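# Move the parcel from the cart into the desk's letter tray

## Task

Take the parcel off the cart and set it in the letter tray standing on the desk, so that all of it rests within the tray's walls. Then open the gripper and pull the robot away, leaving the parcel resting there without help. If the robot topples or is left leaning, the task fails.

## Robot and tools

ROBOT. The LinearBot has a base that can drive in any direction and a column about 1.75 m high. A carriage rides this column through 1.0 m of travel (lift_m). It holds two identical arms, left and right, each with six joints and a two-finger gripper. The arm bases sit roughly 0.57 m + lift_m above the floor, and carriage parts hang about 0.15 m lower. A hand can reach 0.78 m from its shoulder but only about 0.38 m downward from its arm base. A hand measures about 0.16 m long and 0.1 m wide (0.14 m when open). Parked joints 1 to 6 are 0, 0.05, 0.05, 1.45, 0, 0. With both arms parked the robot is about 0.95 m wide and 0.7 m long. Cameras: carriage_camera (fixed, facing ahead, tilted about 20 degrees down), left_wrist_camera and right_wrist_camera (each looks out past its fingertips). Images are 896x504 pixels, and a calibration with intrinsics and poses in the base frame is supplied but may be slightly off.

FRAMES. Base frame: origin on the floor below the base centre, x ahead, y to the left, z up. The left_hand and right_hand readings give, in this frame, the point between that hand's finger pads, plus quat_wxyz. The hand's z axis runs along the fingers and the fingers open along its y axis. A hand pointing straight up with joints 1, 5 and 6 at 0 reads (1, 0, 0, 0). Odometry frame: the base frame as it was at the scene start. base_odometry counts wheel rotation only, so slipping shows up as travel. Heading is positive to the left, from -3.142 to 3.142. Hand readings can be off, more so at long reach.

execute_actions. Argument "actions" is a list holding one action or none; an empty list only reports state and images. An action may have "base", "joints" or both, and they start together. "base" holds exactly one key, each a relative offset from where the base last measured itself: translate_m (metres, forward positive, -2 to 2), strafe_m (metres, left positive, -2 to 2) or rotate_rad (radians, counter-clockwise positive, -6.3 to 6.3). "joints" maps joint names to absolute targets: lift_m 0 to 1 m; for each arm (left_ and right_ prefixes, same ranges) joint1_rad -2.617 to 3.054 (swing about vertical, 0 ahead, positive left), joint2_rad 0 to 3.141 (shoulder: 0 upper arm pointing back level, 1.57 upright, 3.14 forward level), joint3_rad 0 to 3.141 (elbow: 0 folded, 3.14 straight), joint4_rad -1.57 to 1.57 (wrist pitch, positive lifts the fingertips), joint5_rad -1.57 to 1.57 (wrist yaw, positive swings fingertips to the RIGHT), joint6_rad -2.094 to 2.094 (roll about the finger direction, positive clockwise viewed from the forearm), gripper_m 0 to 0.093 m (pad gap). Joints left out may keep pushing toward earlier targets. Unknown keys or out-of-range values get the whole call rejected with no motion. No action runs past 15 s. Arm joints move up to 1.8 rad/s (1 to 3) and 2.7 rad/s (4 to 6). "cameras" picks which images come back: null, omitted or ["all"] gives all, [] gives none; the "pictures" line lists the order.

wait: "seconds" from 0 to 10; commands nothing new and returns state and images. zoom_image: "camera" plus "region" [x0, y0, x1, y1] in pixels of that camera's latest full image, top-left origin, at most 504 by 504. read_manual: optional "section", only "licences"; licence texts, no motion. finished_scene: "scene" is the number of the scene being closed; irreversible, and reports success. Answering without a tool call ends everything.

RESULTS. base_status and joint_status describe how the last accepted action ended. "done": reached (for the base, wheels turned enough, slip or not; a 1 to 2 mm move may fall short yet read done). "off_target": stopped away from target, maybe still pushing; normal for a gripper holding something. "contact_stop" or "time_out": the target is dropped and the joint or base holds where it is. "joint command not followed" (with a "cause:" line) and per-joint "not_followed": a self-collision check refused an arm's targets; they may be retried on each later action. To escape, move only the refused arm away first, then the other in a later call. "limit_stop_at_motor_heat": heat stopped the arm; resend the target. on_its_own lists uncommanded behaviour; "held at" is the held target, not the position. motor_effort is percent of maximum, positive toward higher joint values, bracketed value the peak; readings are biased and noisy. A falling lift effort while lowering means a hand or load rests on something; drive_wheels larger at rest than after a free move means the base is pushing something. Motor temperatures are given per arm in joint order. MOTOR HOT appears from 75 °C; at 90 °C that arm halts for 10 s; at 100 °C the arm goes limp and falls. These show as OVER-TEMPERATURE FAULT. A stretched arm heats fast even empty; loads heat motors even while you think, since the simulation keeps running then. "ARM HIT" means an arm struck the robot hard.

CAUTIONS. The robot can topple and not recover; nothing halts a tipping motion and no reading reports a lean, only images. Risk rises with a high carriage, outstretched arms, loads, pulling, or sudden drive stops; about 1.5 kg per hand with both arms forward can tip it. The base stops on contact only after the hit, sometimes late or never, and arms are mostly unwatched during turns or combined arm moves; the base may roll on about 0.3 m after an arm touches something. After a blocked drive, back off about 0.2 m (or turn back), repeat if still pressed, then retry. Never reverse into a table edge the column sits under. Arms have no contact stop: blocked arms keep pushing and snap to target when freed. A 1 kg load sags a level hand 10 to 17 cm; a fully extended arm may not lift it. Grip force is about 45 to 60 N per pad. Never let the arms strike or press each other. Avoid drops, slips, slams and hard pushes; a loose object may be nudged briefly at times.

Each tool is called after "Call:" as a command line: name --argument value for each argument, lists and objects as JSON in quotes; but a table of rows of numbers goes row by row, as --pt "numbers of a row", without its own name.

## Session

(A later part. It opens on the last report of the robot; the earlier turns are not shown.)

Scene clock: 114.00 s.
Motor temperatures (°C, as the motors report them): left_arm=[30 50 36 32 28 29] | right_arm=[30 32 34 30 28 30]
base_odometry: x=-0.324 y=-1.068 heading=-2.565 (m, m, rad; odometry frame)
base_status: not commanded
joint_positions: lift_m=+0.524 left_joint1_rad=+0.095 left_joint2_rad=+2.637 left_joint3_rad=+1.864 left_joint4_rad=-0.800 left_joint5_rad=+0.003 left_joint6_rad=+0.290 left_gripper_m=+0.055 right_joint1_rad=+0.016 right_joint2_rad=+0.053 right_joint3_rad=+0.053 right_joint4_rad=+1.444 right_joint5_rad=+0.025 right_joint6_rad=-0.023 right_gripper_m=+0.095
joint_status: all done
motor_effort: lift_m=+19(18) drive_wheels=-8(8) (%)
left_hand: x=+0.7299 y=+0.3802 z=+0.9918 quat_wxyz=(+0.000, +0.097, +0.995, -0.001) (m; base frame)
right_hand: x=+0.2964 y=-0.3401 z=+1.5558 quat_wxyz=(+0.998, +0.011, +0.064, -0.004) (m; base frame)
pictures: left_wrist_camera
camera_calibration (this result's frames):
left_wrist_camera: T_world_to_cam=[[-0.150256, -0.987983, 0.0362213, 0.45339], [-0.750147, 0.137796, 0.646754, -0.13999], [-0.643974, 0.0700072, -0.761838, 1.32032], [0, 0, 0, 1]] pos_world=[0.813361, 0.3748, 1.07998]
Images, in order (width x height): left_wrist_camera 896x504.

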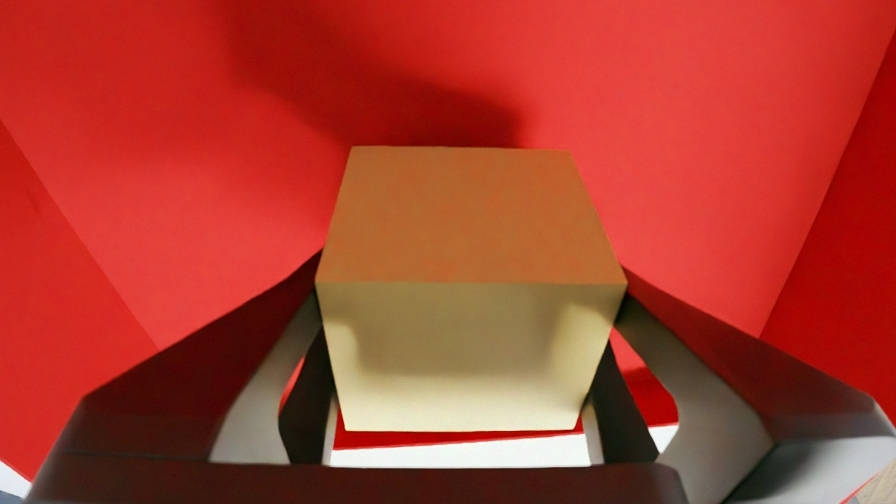

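The shadow indicates about 1.5 cm left.

Call:
execute_actions --actions '[{"joints":{"lift_m":0.51}}]' --cameras '["left_wrist_camera"]'

Call:
execute_actions --actions '[{"joints":{"left_gripper_m":0.088}}]' --cameras '[]'

Call:
execute_actions --actions '[{"joints":{"lift_m":0.64}}]' --cameras '[]'

Call:
execute_actions --actions '[{"base":{"translate_m":-0.3},"joints":{"left_joint1_rad":0,"left_joint2_rad":0.05,"left_joint3_rad":0.05,"left_joint4_rad":1.45,"left_joint6_rad":0}}]' --cameras '["carriage_camera"]'

Scene clock: 122.23 s.
Motor temperatures (°C, as the motors report them): left_arm=[30 53 37 32 28 29] | right_arm=[30 32 34 30 28 30]
base_odometry: x=-0.324 y=-1.068 heading=-2.565 (m, m, rad; odometry frame)
base_status: not commanded
joint_positions: lift_m=+0.510 left_joint1_rad=+0.095 left_joint2_rad=+2.634 left_joint3_rad=+1.864 left_joint4_rad=-0.799 left_joint5_rad=+0.003 left_joint6_rad=+0.290 left_gripper_m=+0.055 right_joint1_rad=+0.016 right_joint2_rad=+0.053 right_joint3_rad=+0.053 right_joint4_rad=+1.443 right_joint5_rad=+0.025 right_joint6_rad=-0.023 right_gripper_m=+0.095
joint_status: all done
motor_effort: lift_m=+18(18) drive_wheels=+10(11) (%)
left_hand: x=+0.7309 y=+0.3803 z=+0.9792 quat_wxyz=(+0.001, +0.098, +0.995, -0.001) (m; base frame)
right_hand: x=+0.2965 y=-0.3401 z=+1.5419 quat_wxyz=(+0.998, +0.011, +0.064, -0.004) (m; base frame)
pictures: left_wrist_camera
camera_calibration (this result's frames):
left_wrist_camera: T_world_to_cam=[[-0.150768, -0.987939, 0.035293, 0.455339], [-0.752546, 0.13785, 0.64395, -0.126702], [-0.641048, 0.0705277, -0.764253, 1.31137], [0, 0, 0, 1]] pos_world=[0.813956, 0.374825, 1.06774]
Images, in order (width x height): left_wrist_camera 896x504.

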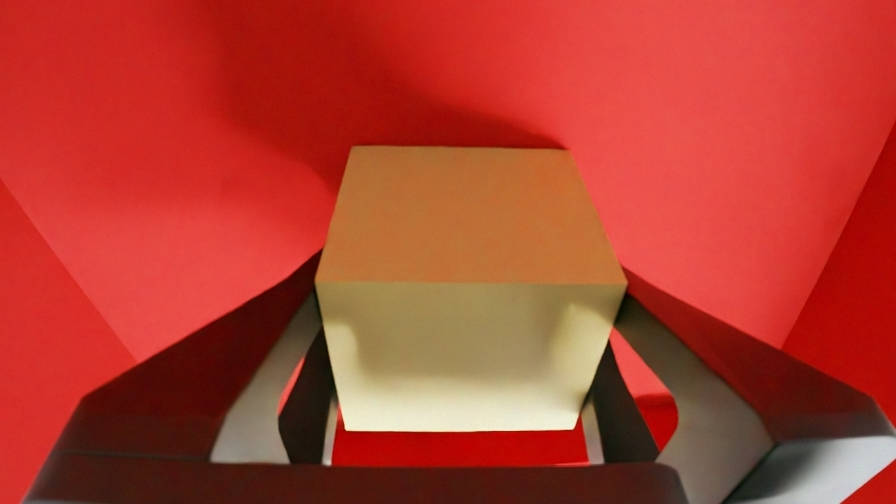

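Scene clock: 122.87 s.
Motor temperatures (°C, as the motors report them): left_arm=[30 53 37 32 28 29] | right_arm=[30 32 34 30 28 30]
base_odometry: x=-0.324 y=-1.068 heading=-2.565 (m, m, rad; odometry frame)
base_status: not commanded
joint_positions: lift_m=+0.510 left_joint1_rad=+0.095 left_joint2_rad=+2.634 left_joint3_rad=+1.864 left_joint4_rad=-0.799 left_joint5_rad=+0.003 left_joint6_rad=+0.290 left_gripper_m=+0.088 right_joint1_rad=+0.016 right_joint2_rad=+0.053 right_joint3_rad=+0.053 right_joint4_rad=+1.443 right_joint5_rad=+0.025 right_joint6_rad=-0.023 right_gripper_m=+0.095
joint_status: all done
motor_effort: lift_m=+18(18) drive_wheels=+10(8) (%)
left_hand: x=+0.7309 y=+0.3803 z=+0.9792 quat_wxyz=(+0.001, +0.098, +0.995, -0.001) (m; base frame)
right_hand: x=+0.2965 y=-0.3401 z=+1.5419 quat_wxyz=(+0.998, +0.011, +0.064, -0.004) (m; base frame)
pictures: none
No camera images: the call's "cameras" was empty. Leave "cameras" out to get every camera's image.

Scene clock: 123.93 s.
Motor temperatures (°C, as the motors report them): left_arm=[30 53 37 32 28 29] | right_arm=[30 32 34 30 28 30]
base_odometry: x=-0.324 y=-1.068 heading=-2.565 (m, m, rad; odometry frame)
base_status: not commanded
joint_positions: lift_m=+0.640 left_joint1_rad=+0.095 left_joint2_rad=+2.625 left_joint3_rad=+1.864 left_joint4_rad=-0.800 left_joint5_rad=+0.003 left_joint6_rad=+0.290 left_gripper_m=+0.088 right_joint1_rad=+0.016 right_joint2_rad=+0.053 right_joint3_rad=+0.053 right_joint4_rad=+1.443 right_joint5_rad=+0.025 right_joint6_rad=-0.023 right_gripper_m=+0.095
joint_status: all done
motor_effort: lift_m=+24(29) drive_wheels=+10(10) (%)
left_hand: x=+0.7327 y=+0.3804 z=+1.1123 quat_wxyz=(+0.005, +0.098, +0.995, +0.000) (m; base frame)
right_hand: x=+0.2965 y=-0.3401 z=+1.6712 quat_wxyz=(+0.998, +0.011, +0.064, -0.004) (m; base frame)
pictures: none
No camera images: the call's "cameras" was empty. Leave "cameras" out to get every camera's image.

Scene clock: 126.53 s.
Motor temperatures (°C, as the motors report them): left_arm=[30 53 36 32 28 29] | right_arm=[30 32 34 30 28 30]
base_odometry: x=-0.073 y=-0.904 heading=-2.565 (m, m, rad; odometry frame)
base_status: done
joint_positions: lift_m=+0.640 left_joint1_rad=-0.008 left_joint2_rad=+0.056 left_joint3_rad=+0.072 left_joint4_rad=+1.454 left_joint5_rad=+0.002 left_joint6_rad=+0.010 left_gripper_m=+0.088 right_joint1_rad=+0.016 right_joint2_rad=+0.053 right_joint3_rad=+0.053 right_joint4_rad=+1.445 right_joint5_rad=+0.025 right_joint6_rad=-0.023 right_gripper_m=+0.095
joint_status: all done
motor_effort: lift_m=+24(24) drive_wheels=+0(23) (%)
left_hand: x=+0.2890 y=+0.3358 z=+1.6767 quat_wxyz=(+0.999, +0.002, +0.050, +0.001) (m; base frame)
right_hand: x=+0.2962 y=-0.3401 z=+1.6712 quat_wxyz=(+0.998, +0.011, +0.063, -0.004) (m; base frame)
pictures: carriage_camera
camera_calibration (this result's frames):
carriage_camera: T_world_to_cam=[[0.0146519, -0.998107, 0.0597306, -0.104273], [-0.395401, -0.0606515, -0.916504, 1.58127], [0.918392, -0.010189, -0.395541, 0.505893], [0, 0, 0, 1]] pos_world=[0.162157, -0.00301448, 1.65557]
Images, in order (width x height): carriage_camera 896x504.

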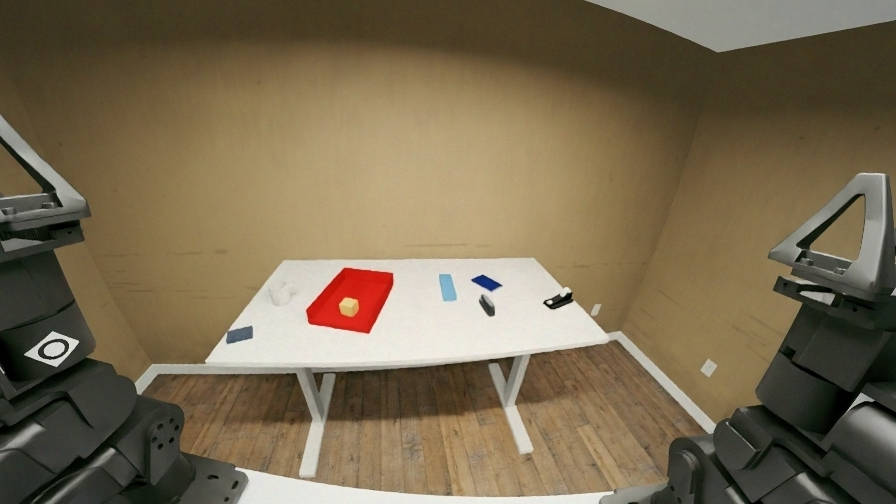

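Call:
finished_scene --scene 2

The scene is finished: the task was done.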